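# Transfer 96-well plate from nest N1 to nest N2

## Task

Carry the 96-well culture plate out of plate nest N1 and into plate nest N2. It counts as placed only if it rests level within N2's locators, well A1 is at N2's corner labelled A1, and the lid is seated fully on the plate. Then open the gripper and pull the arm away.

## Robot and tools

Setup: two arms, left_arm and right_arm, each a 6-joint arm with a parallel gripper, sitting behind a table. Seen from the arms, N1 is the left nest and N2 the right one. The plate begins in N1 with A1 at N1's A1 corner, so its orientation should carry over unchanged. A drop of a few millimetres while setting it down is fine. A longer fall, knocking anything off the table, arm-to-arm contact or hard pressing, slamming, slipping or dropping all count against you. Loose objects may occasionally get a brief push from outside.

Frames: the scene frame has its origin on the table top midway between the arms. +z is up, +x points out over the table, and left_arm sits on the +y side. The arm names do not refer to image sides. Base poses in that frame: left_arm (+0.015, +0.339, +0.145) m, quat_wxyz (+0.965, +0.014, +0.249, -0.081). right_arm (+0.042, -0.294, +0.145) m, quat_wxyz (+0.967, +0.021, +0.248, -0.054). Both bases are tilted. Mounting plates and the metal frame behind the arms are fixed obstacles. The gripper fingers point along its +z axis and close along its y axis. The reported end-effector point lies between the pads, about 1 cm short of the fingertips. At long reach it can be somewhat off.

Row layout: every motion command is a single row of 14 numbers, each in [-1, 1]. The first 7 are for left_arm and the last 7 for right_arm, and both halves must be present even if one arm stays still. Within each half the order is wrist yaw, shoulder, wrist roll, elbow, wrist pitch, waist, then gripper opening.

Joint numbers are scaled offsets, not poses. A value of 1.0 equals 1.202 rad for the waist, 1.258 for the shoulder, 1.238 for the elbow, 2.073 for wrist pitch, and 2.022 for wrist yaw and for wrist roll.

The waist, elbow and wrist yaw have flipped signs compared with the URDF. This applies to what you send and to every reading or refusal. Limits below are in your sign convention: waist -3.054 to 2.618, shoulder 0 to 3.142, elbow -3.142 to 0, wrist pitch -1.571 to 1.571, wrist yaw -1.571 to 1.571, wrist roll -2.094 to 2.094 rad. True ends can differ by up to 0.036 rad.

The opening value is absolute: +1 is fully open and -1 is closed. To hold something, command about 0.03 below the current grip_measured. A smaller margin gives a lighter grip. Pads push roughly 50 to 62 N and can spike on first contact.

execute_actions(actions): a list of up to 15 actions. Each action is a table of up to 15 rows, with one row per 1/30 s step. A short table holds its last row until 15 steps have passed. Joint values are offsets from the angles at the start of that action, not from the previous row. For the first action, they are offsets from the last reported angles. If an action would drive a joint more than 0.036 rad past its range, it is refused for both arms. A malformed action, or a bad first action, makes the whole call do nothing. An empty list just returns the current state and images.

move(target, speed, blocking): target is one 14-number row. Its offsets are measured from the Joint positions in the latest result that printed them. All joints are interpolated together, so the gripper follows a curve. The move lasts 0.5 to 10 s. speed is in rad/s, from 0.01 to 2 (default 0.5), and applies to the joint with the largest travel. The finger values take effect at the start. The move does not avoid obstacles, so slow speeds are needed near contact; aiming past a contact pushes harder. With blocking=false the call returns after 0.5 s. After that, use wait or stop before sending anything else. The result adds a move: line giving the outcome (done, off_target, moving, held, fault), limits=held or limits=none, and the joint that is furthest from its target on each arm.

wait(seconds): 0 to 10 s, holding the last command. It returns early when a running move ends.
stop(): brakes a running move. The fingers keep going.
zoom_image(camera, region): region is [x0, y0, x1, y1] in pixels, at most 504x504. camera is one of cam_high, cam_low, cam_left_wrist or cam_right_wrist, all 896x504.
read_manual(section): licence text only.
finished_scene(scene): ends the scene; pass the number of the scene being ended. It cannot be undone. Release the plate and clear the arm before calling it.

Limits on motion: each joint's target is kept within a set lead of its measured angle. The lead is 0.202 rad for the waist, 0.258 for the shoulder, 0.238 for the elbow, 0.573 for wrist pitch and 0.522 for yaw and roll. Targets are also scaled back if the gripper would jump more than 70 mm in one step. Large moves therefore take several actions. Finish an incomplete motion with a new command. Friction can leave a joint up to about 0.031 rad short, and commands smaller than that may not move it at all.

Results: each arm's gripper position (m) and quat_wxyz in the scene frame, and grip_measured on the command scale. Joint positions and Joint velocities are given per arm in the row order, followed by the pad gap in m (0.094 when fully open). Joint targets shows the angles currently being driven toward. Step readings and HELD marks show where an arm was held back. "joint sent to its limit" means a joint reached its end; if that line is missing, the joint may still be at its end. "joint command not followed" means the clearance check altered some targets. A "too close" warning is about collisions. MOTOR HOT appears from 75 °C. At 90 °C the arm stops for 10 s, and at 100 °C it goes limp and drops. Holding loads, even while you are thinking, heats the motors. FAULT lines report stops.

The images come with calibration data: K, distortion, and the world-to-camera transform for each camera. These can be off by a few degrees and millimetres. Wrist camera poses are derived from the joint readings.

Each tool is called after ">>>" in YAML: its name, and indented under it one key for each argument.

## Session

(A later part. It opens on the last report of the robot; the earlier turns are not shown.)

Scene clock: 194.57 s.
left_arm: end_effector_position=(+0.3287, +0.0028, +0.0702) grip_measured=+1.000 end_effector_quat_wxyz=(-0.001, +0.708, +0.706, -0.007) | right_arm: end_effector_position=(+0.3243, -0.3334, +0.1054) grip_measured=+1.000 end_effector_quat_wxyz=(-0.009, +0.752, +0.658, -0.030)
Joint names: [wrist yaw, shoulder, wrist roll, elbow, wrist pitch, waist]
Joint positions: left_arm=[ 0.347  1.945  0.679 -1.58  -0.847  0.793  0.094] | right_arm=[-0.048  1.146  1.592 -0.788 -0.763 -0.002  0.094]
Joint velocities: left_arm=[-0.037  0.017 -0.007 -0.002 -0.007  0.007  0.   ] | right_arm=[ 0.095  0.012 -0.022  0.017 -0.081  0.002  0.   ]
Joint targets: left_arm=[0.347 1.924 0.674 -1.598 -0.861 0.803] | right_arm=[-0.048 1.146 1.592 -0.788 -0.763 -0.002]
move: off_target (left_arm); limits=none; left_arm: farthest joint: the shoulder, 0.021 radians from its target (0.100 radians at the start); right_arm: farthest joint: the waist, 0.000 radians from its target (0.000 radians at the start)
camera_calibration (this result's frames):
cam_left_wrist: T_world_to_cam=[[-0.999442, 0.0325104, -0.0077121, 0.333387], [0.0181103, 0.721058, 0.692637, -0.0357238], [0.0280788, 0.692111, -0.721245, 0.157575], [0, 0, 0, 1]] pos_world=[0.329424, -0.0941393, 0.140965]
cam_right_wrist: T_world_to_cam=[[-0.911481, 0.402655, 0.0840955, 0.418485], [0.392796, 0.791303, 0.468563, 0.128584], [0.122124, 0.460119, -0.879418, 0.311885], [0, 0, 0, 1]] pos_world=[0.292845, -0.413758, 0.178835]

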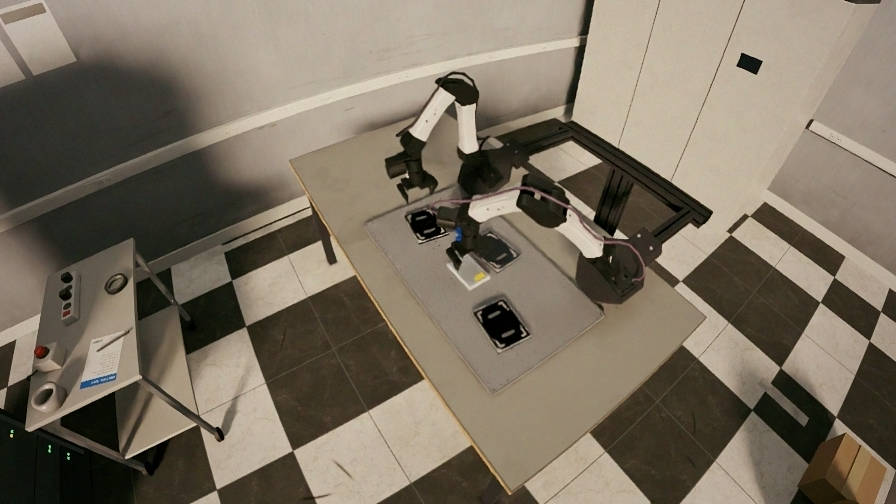

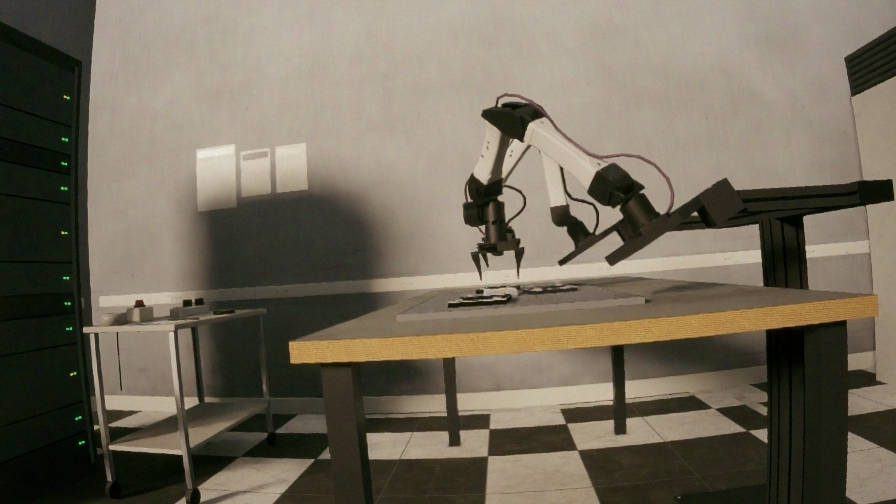

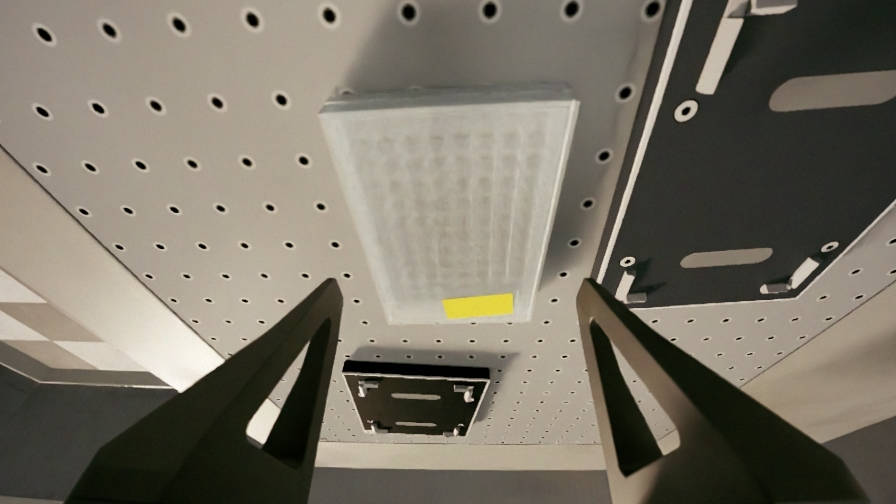

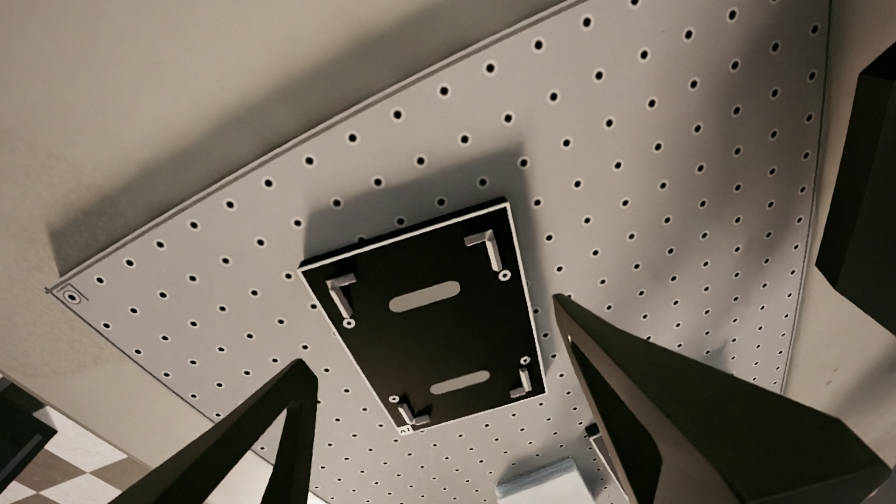

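>>> move:
  target: [-0.17,-0.5,0.3,0.42,0.03,-0.9,1,0,0,-0.6,0,0,0,1]
  speed: 1.0

>>> move:
  target: [0,0,0,0,0,0,1,-0.197,0.625,-0.514,-0.49,-0.003,-0.895,1]
  speed: 1.0

Scene clock: 207.13 s.
left_arm: end_effector_position=(+0.3764, +0.3731, +0.1222) grip_measured=+1.000 end_effector_quat_wxyz=(-0.033, +0.562, +0.824, +0.057) | right_arm: end_effector_position=(+0.3243, -0.3334, +0.1054) grip_measured=+1.000 end_effector_quat_wxyz=(-0.024, +0.248, +0.968, -0.020)
Joint names: [wrist yaw, shoulder, wrist roll, elbow, wrist pitch, waist]
Joint positions: left_arm=[ 0.009  1.336  1.28  -1.076 -0.799 -0.281  0.094] | right_arm=[-0.048  1.146  0.39  -0.788 -0.763 -0.002  0.094]
Joint velocities: left_arm=[-0.051 -0.012 -0.022  0.017 -0.037  0.012  0.   ] | right_arm=[ 0.022 -0.022 -0.022 -0.007  0.007  0.012  0.   ]
Joint targets: left_arm=[0.003 1.316 1.286 -1.059 -0.785 -0.289] | right_arm=[-0.048 1.146 0.378 -0.788 -0.763 -0.002]
move: done; limits=none; left_arm: farthest joint: the shoulder, 0.020 radians from its target (0.629 radians at the start); right_arm: farthest joint: the wrist roll, 0.011 radians from its target (1.213 radians at the start)
camera_calibration (this result's frames):
cam_left_wrist: T_world_to_cam=[[-0.941073, -0.330338, -0.072511, 0.490709], [-0.260794, 0.572296, 0.777473, -0.18955], [-0.215331, 0.750569, -0.624722, -0.00454993], [0, 0, 0, 1]] pos_world=[0.41138, 0.273994, 0.18011]
cam_right_wrist: T_world_to_cam=[[-0.699718, -0.707118, 0.101877, -0.0221116], [-0.564524, 0.634653, 0.527758, 0.380571], [-0.437843, 0.31177, -0.843263, 0.440206], [0, 0, 0, 1]] pos_world=[0.392111, -0.394409, 0.172613]

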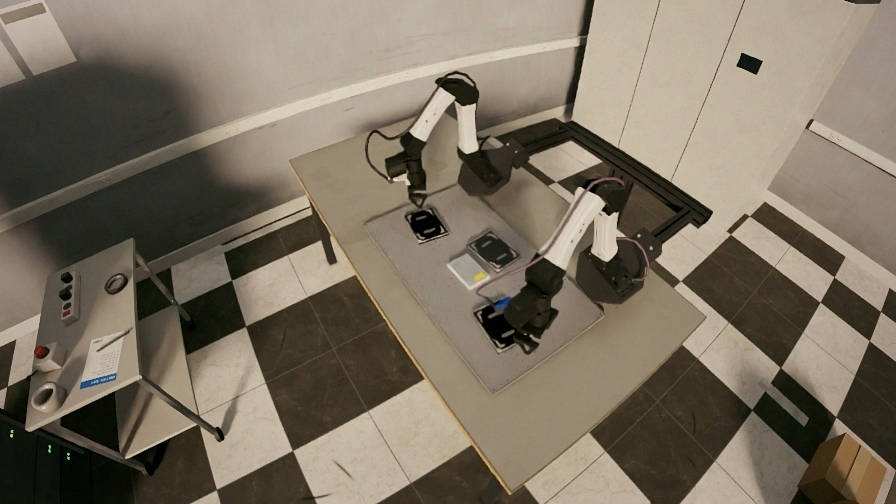

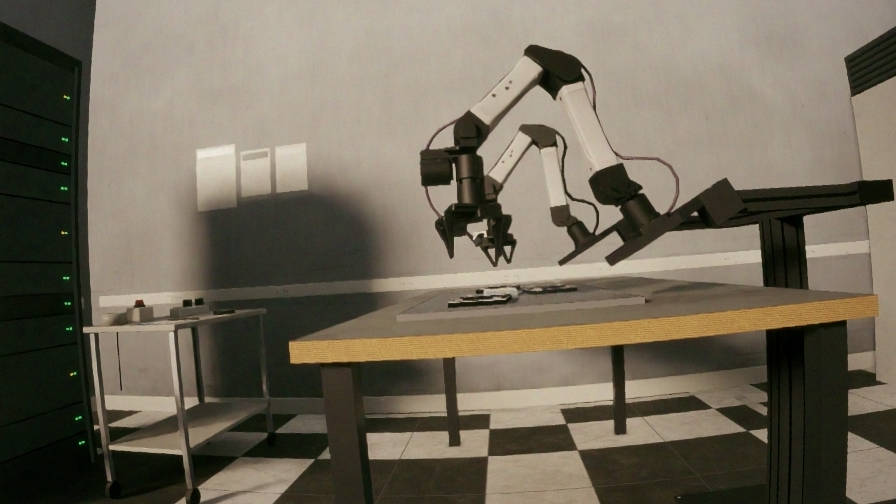

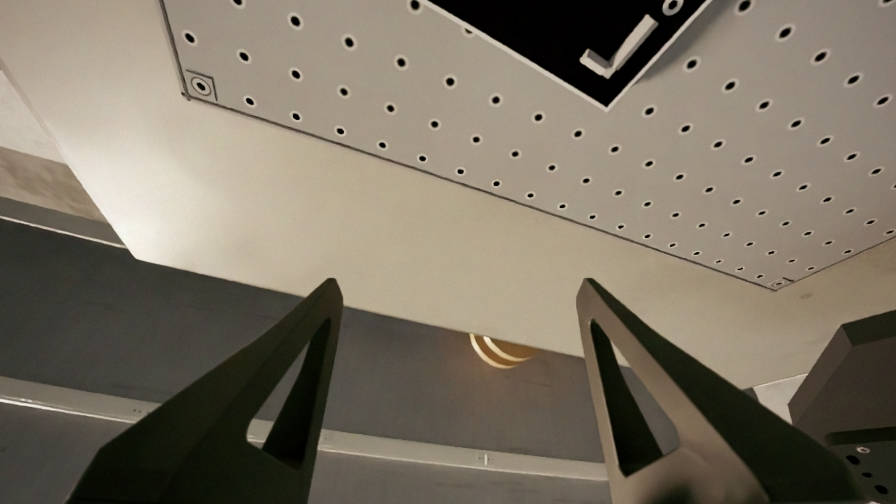

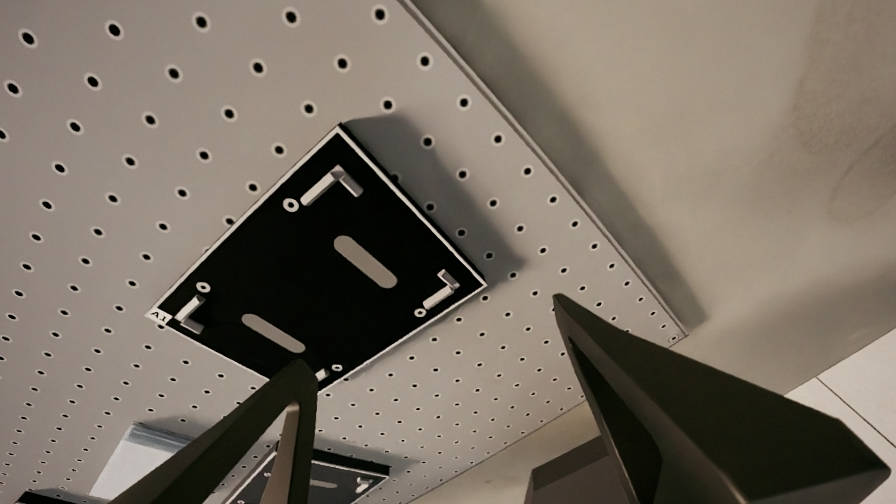

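Scene clock: 209.17 s.
left_arm: end_effector_position=(+0.3764, +0.3731, +0.1222) grip_measured=+1.000 end_effector_quat_wxyz=(-0.033, +0.562, +0.824, +0.057) | right_arm: end_effector_position=(+0.3317, +0.0028, +0.0783) grip_measured=+1.000 end_effector_quat_wxyz=(-0.005, +0.698, -0.716, -0.007)
Joint names: [wrist yaw, shoulder, wrist roll, elbow, wrist pitch, waist]
Joint positions: left_arm=[ 0.009  1.336  1.28  -1.076 -0.799 -0.281  0.094] | right_arm=[-0.435  1.925 -0.638 -1.369 -0.761 -1.081  0.094]
Joint velocities: left_arm=[ 0.022 -0.017 -0.051  0.002 -0.007  0.002  0.   ] | right_arm=[-0.037  0.007 -0.037  0.007 -0.051 -0.002  0.   ]
Joint targets: left_arm=[0.009 1.336 1.280 -1.076 -0.799 -0.281] | right_arm=[-0.446 1.933 -0.649 -1.395 -0.770 -1.078]
move: off_target (right_arm); limits=none; left_arm: farthest joint: the waist, 0.000 radians from its target (0.000 radians at the start); right_arm: farthest joint: the elbow, 0.026 radians from its target (0.606 radians at the start)
camera_calibration (this result's frames):
cam_left_wrist: T_world_to_cam=[[-0.941073, -0.330338, -0.072511, 0.490709], [-0.260794, 0.572296, 0.777473, -0.18955], [-0.215331, 0.750569, -0.624722, -0.00454993], [0, 0, 0, 1]] pos_world=[0.41138, 0.273994, 0.18011]
cam_right_wrist: T_world_to_cam=[[0.953316, -0.299894, 0.0353857, -0.320668], [-0.276891, -0.821347, 0.498719, 0.0965858], [-0.120499, -0.485235, -0.866041, 0.214485], [0, 0, 0, 1]] pos_world=[0.358287, 0.0872397, 0.148931]

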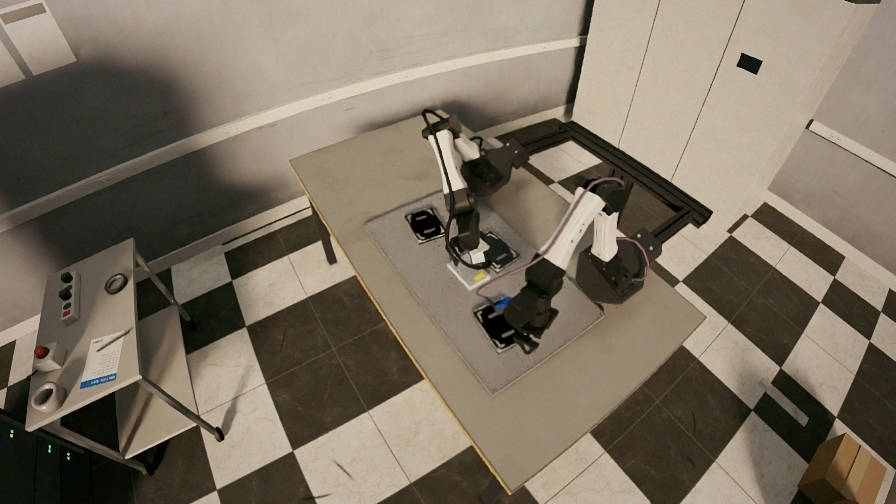

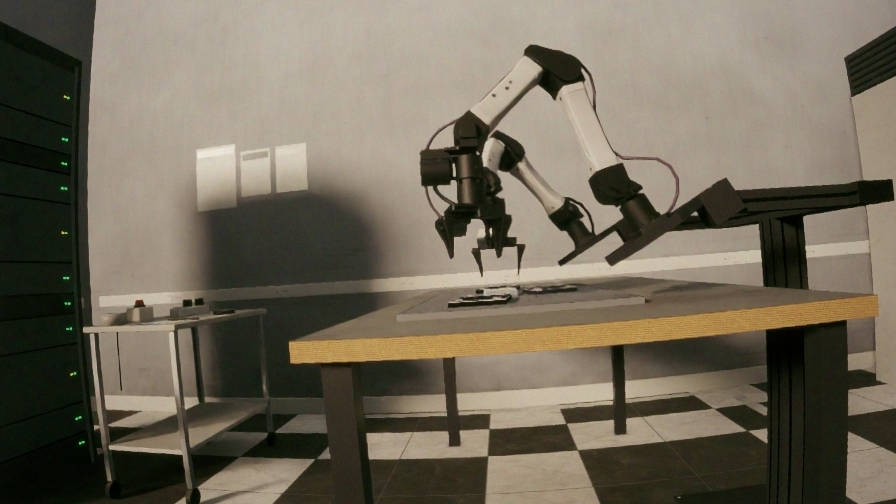

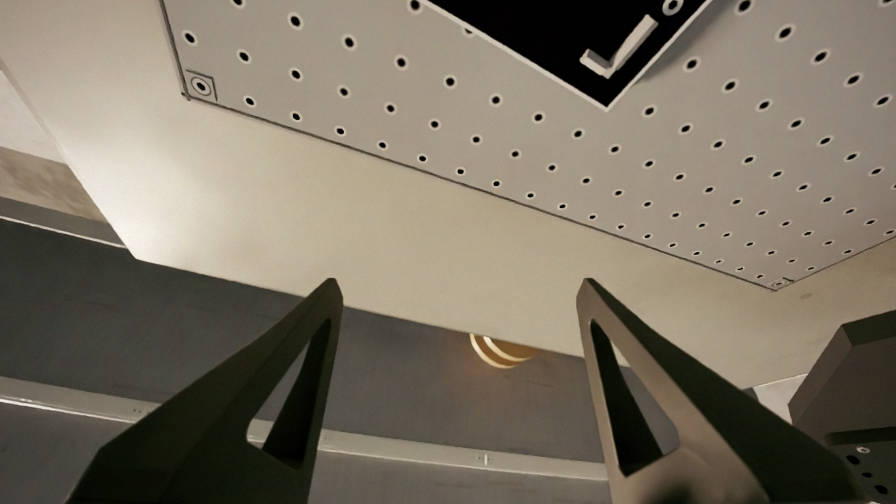

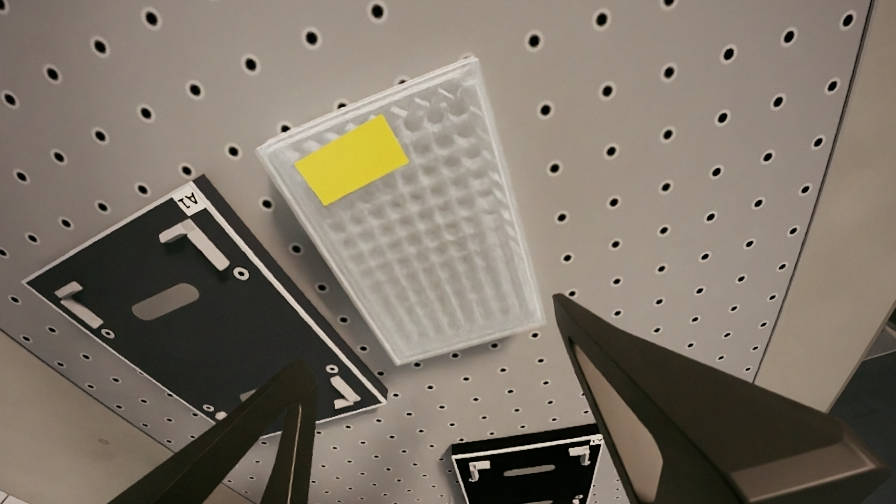

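>>> move:
  target: [0,0,0,0,0,0,1,0,0.089,-0.042,-0.04,0.032,0.022,1]
  speed: 0.15

Scene clock: 221.73 s.
left_arm: end_effector_position=(+0.3764, +0.3731, +0.1222) grip_measured=+1.000 end_effector_quat_wxyz=(-0.033, +0.562, +0.824, +0.057) | right_arm: end_effector_position=(+0.3293, +0.0081, +0.0464) grip_measured=+1.000 end_effector_quat_wxyz=(+0.010, +0.721, -0.692, -0.002)
Joint names: [wrist yaw, shoulder, wrist roll, elbow, wrist pitch, waist]
Joint positions: left_arm=[ 0.009  1.336  1.28  -1.076 -0.799 -0.281  0.094] | right_arm=[-0.435  2.024 -0.712 -1.392 -0.711 -1.059  0.094]
Joint velocities: left_arm=[ 0.037 -0.017 -0.11  -0.007 -0.051  0.002  0.   ] | right_arm=[-0.051 -0.002  0.022  0.002  0.037 -0.007  0.   ]
Joint targets: left_arm=[0.009 1.336 1.280 -1.076 -0.799 -0.281] | right_arm=[-0.435 2.037 -0.723 -1.418 -0.695 -1.054]
move: off_target (right_arm); limits=none; left_arm: farthest joint: the waist, 0.000 radians from its target (0.000 radians at the start); right_arm: farthest joint: the elbow, 0.026 radians from its target (0.050 radians at the start)
camera_calibration (this result's frames):
cam_left_wrist: T_world_to_cam=[[-0.941073, -0.330338, -0.072511, 0.490709], [-0.260794, 0.572296, 0.777473, -0.18955], [-0.215331, 0.750569, -0.624722, -0.00454993], [0, 0, 0, 1]] pos_world=[0.41138, 0.273994, 0.18011]
cam_right_wrist: T_world_to_cam=[[0.971329, -0.236051, 0.0282845, -0.321818], [-0.21536, -0.823252, 0.52524, 0.0947452], [-0.100698, -0.516272, -0.850484, 0.182126], [0, 0, 0, 1]] pos_world=[0.351335, 0.0960605, 0.114234]

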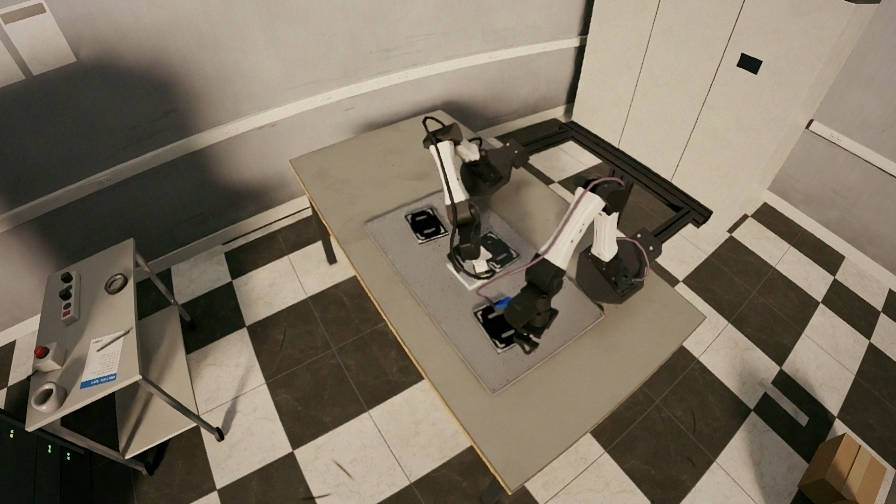

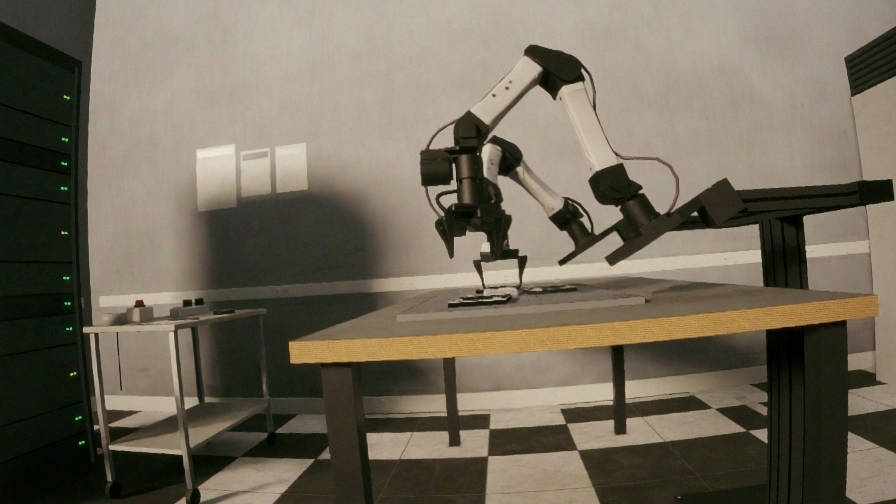

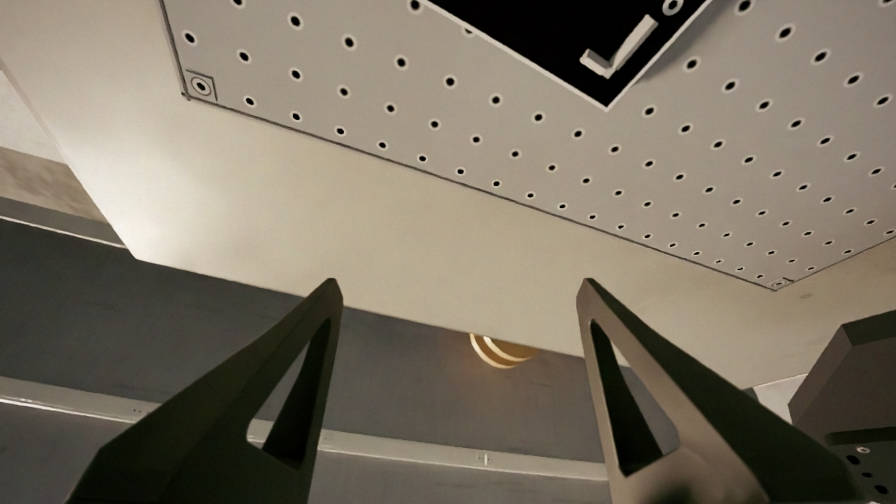

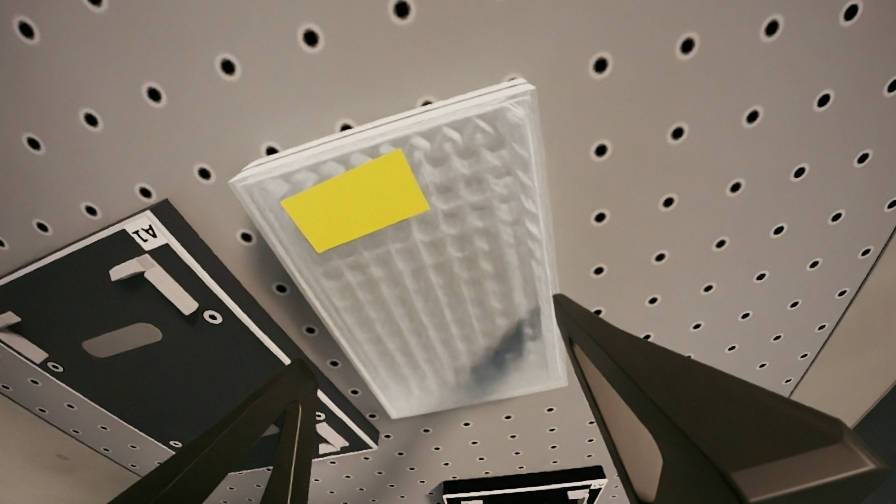

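>>> move:
  target: [0,0,0,0,0,0,1,0,0.0175,0,-0.041,-0.014,0.019,1]
  speed: 0.05

Scene clock: 236.50 s.
left_arm: end_effector_position=(+0.3764, +0.3731, +0.1222) grip_measured=+1.000 end_effector_quat_wxyz=(-0.033, +0.562, +0.824, +0.057) | right_arm: end_effector_position=(+0.3379, +0.0061, +0.0454) grip_measured=+1.000 end_effector_quat_wxyz=(+0.012, +0.716, -0.699, +0.000)
Joint names: [wrist yaw, shoulder, wrist roll, elbow, wrist pitch, waist]
Joint positions: left_arm=[ 0.009  1.336  1.28  -1.076 -0.799 -0.281  0.094] | right_arm=[-0.435  2.031 -0.712 -1.417 -0.724 -1.041  0.094]
Joint velocities: left_arm=[-0.007 -0.007 -0.022 -0.002  0.007  0.012  0.   ] | right_arm=[ 0.007  0.007 -0.022  0.007  0.007  0.007  0.   ]
Joint targets: left_arm=[0.009 1.336 1.280 -1.076 -0.799 -0.281] | right_arm=[-0.435 2.046 -0.712 -1.443 -0.740 -1.036]
move: off_target (right_arm); limits=none; left_arm: farthest joint: the waist, 0.000 radians from its target (0.000 radians at the start); right_arm: farthest joint: the elbow, 0.026 radians from its target (0.051 radians at the start)
camera_calibration (this result's frames):
cam_left_wrist: T_world_to_cam=[[-0.941073, -0.330338, -0.072511, 0.490709], [-0.260794, 0.572296, 0.777473, -0.18955], [-0.215331, 0.750569, -0.624722, -0.00454993], [0, 0, 0, 1]] pos_world=[0.41138, 0.273994, 0.18011]
cam_right_wrist: T_world_to_cam=[[0.967163, -0.252262, 0.0309631, -0.32922], [-0.229954, -0.816668, 0.529316, 0.100153], [-0.10824, -0.519055, -0.84786, 0.183547], [0, 0, 0, 1]] pos_world=[0.361307, 0.0940127, 0.112803]

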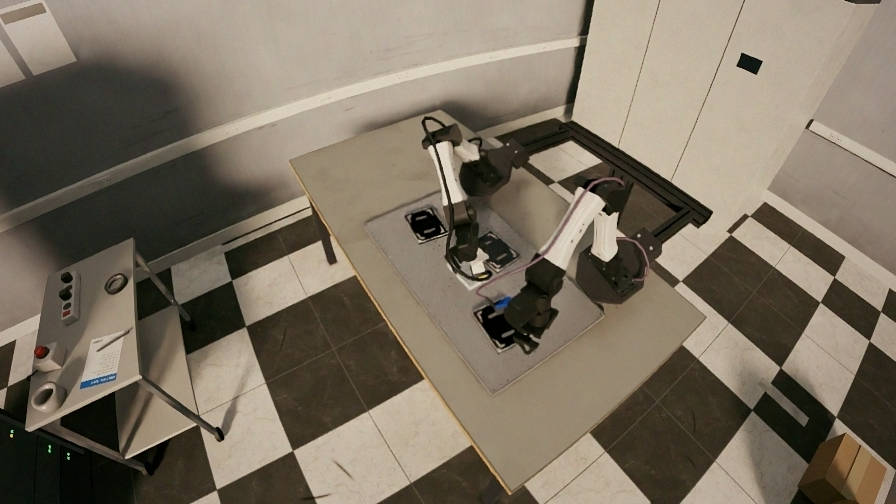

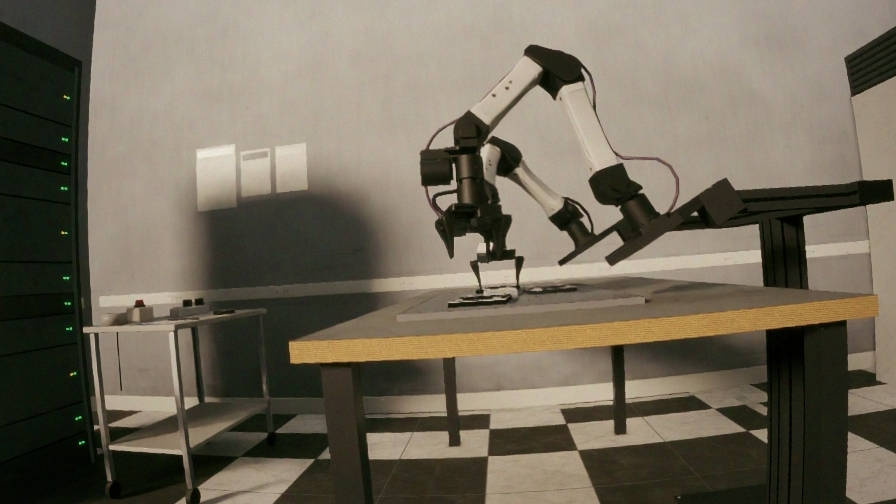

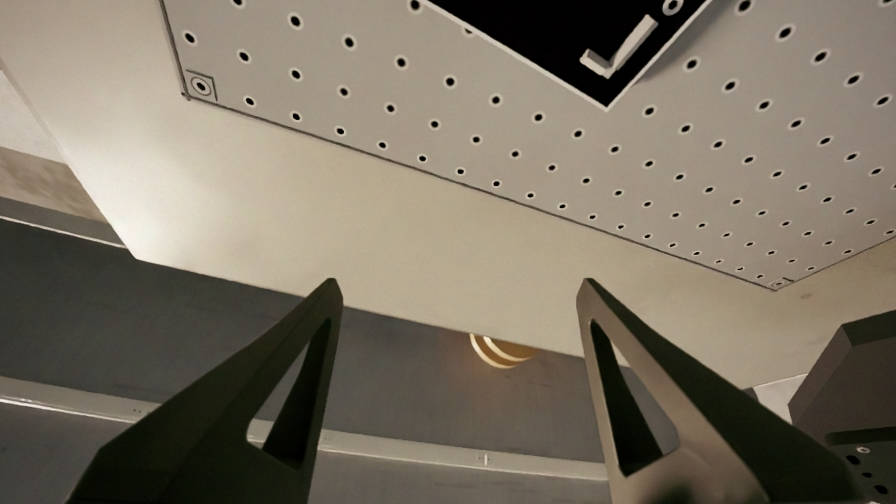

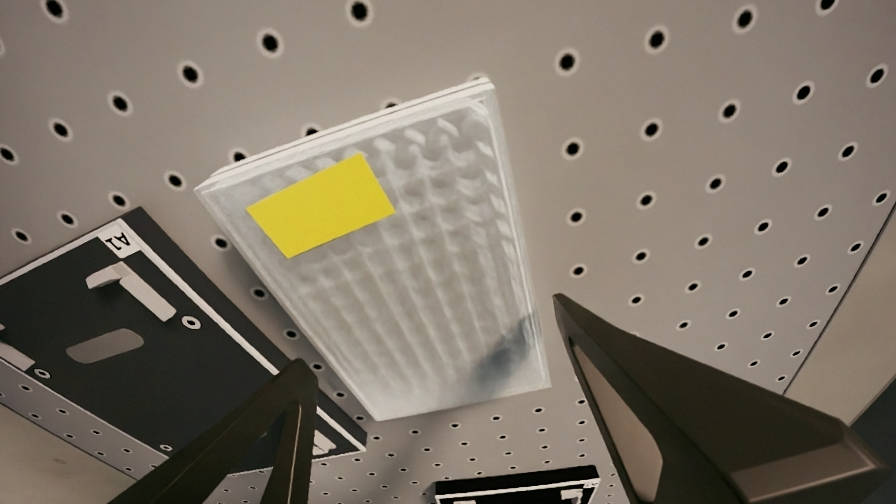

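>>> move:
  target: [0,0,0,0,0,0,1,0,0.023,0,0.028,0.025,0.008,1]
  speed: 0.04

Scene clock: 243.90 s.
left_arm: end_effector_position=(+0.3764, +0.3731, +0.1222) grip_measured=+1.000 end_effector_quat_wxyz=(-0.033, +0.562, +0.824, +0.057) | right_arm: end_effector_position=(+0.3355, +0.0064, +0.0359) grip_measured=+1.000 end_effector_quat_wxyz=(+0.012, +0.714, -0.700, +0.001)
Joint names: [wrist yaw, shoulder, wrist roll, elbow, wrist pitch, waist]
Joint positions: left_arm=[ 0.009  1.336  1.28  -1.076 -0.799 -0.281  0.094] | right_arm=[-0.435  2.049 -0.712 -1.402 -0.688 -1.036  0.094]
Joint velocities: left_arm=[-0.066 -0.007  0.007  0.012 -0.007 -0.002  0.   ] | right_arm=[-0.081 -0.012 -0.066  0.002  0.022  0.002  0.   ]
Joint targets: left_arm=[0.009 1.336 1.280 -1.076 -0.799 -0.281] | right_arm=[-0.435 2.060 -0.712 -1.382 -0.672 -1.031]
move: done; limits=none; left_arm: farthest joint: the waist, 0.000 radians from its target (0.000 radians at the start); right_arm: farthest joint: the elbow, 0.019 radians from its target (0.034 radians at the start)
camera_calibration (this result's frames):
cam_left_wrist: T_world_to_cam=[[-0.941073, -0.330338, -0.072511, 0.490709], [-0.260794, 0.572296, 0.777473, -0.18955], [-0.215331, 0.750569, -0.624722, -0.00454993], [0, 0, 0, 1]] pos_world=[0.41138, 0.273994, 0.18011]
cam_right_wrist: T_world_to_cam=[[0.96573, -0.257534, 0.0322825, -0.326022], [-0.235069, -0.81512, 0.529455, 0.106583], [-0.110039, -0.518899, -0.847724, 0.176041], [0, 0, 0, 1]] pos_world=[0.359274, 0.0942637, 0.103328]

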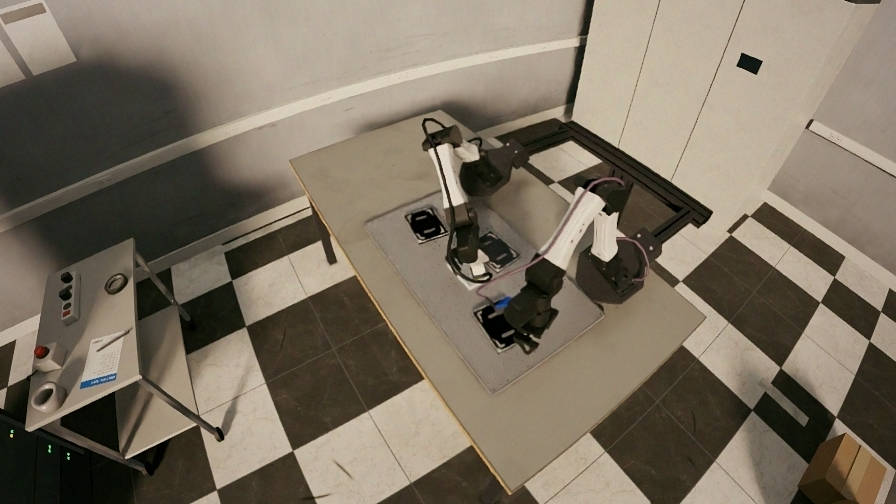

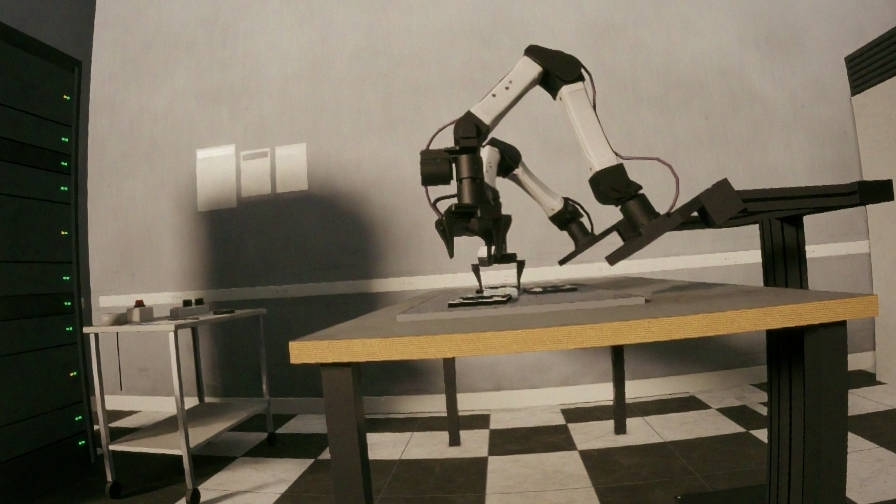

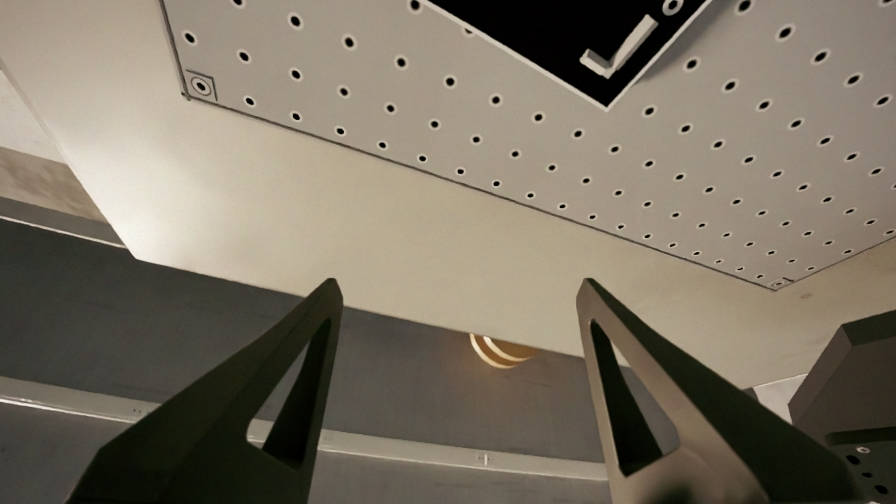

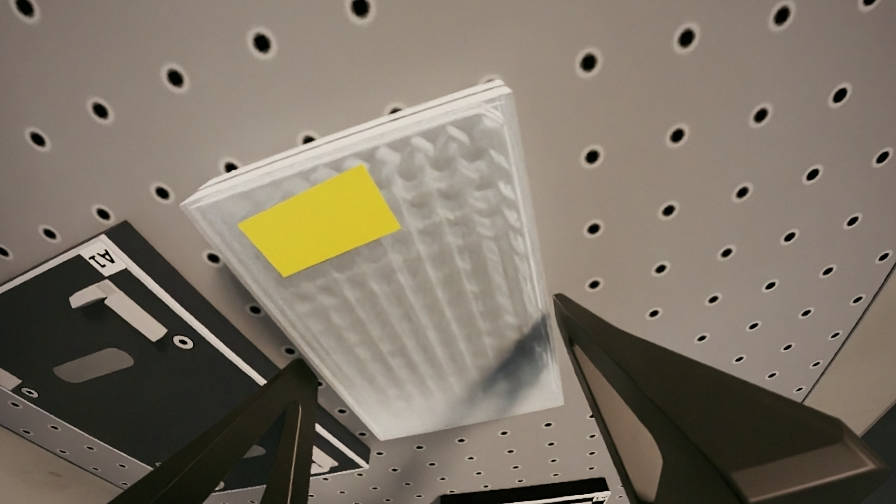

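>>> move:
  target: [0,0,0,0,0,0,1,0,0.023,0,0.026,0.022,0.013,1]
  speed: 0.04

>>> zoom_image:
  camera: "cam_low"
  region: [440, 250, 580, 320]

Scene clock: 248.83 s.
left_arm: end_effector_position=(+0.3764, +0.3731, +0.1222) grip_measured=+1.000 end_effector_quat_wxyz=(-0.033, +0.562, +0.824, +0.057) | right_arm: end_effector_position=(+0.3350, +0.0049, +0.0267) grip_measured=+1.000 end_effector_quat_wxyz=(+0.013, +0.710, -0.704, +0.002)
Joint names: [wrist yaw, shoulder, wrist roll, elbow, wrist pitch, waist]
Joint positions: left_arm=[ 0.009  1.336  1.28  -1.076 -0.799 -0.281  0.094] | right_arm=[-0.435  2.065 -0.712 -1.39  -0.659 -1.026  0.094]
Joint velocities: left_arm=[ 0.022  0.002 -0.007  0.017 -0.051  0.022  0.   ] | right_arm=[ 0.051 -0.007 -0.037 -0.007 -0.037 -0.012  0.   ]
Joint targets: left_arm=[0.009 1.336 1.280 -1.076 -0.799 -0.281] | right_arm=[-0.435 2.078 -0.712 -1.370 -0.643 -1.021]
move: done; limits=none; left_arm: farthest joint: the waist, 0.000 radians from its target (0.000 radians at the start); right_arm: farthest joint: the elbow, 0.020 radians from its target (0.032 radians at the start)
camera_calibration (this result's frames):
cam_left_wrist: T_world_to_cam=[[-0.941073, -0.330338, -0.072511, 0.490709], [-0.260794, 0.572296, 0.777473, -0.18955], [-0.215331, 0.750569, -0.624722, -0.00454993], [0, 0, 0, 1]] pos_world=[0.41138, 0.273994, 0.18011]
cam_right_wrist: T_world_to_cam=[[0.963089, -0.267053, 0.0337946, -0.324732], [-0.243537, -0.810955, 0.532018, 0.112839], [-0.114671, -0.52061, -0.846059, 0.168942], [0, 0, 0, 1]] pos_world=[0.359599, 0.0927399, 0.0938768]

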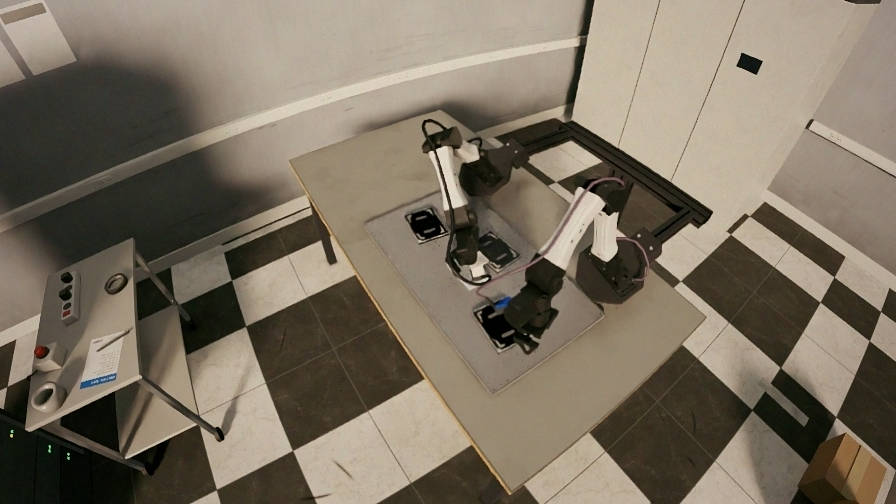

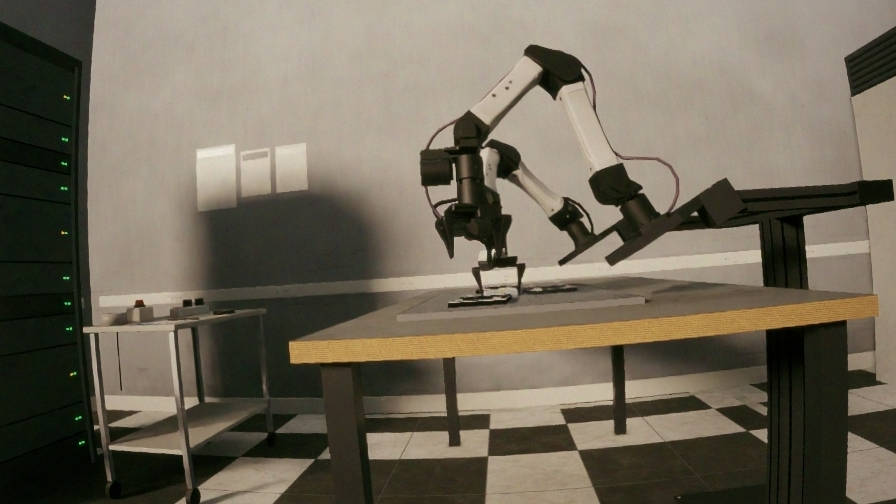

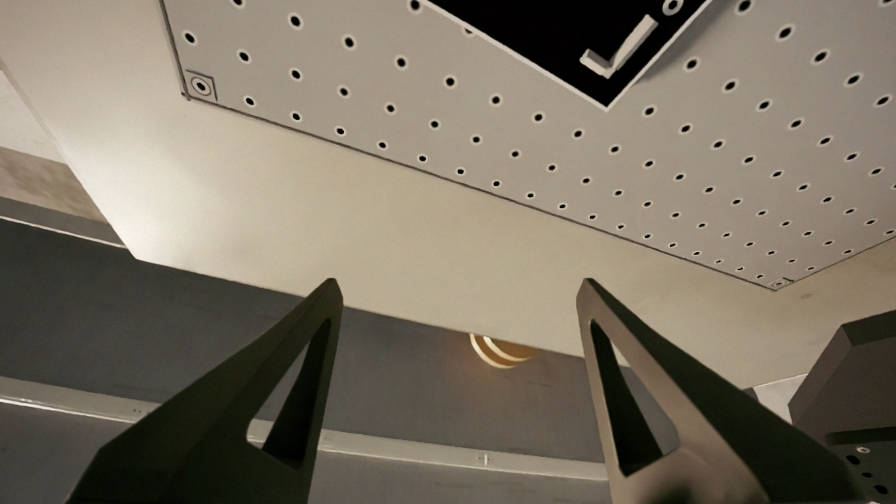

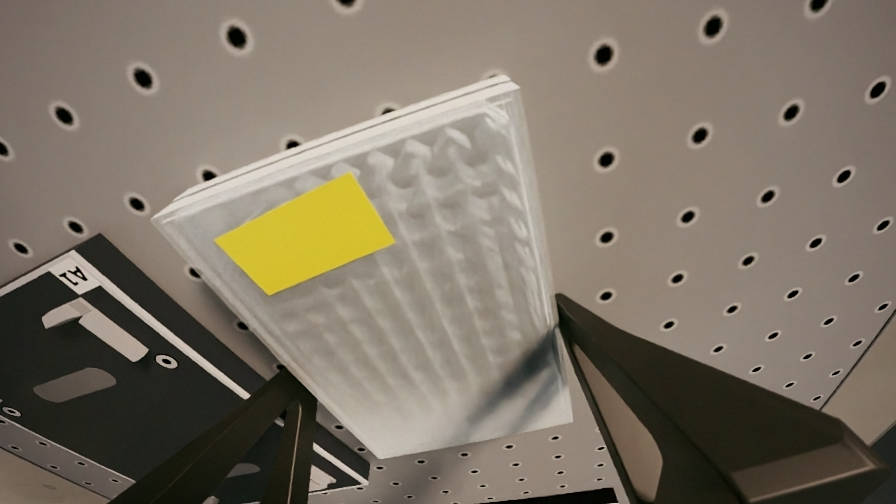

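Region (440, 250, 580, 320) of cam_low's 896x504 image, scaled by 3.600, with more detail than that image has.

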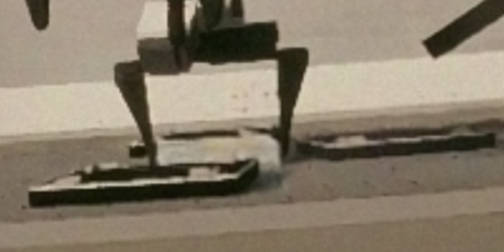

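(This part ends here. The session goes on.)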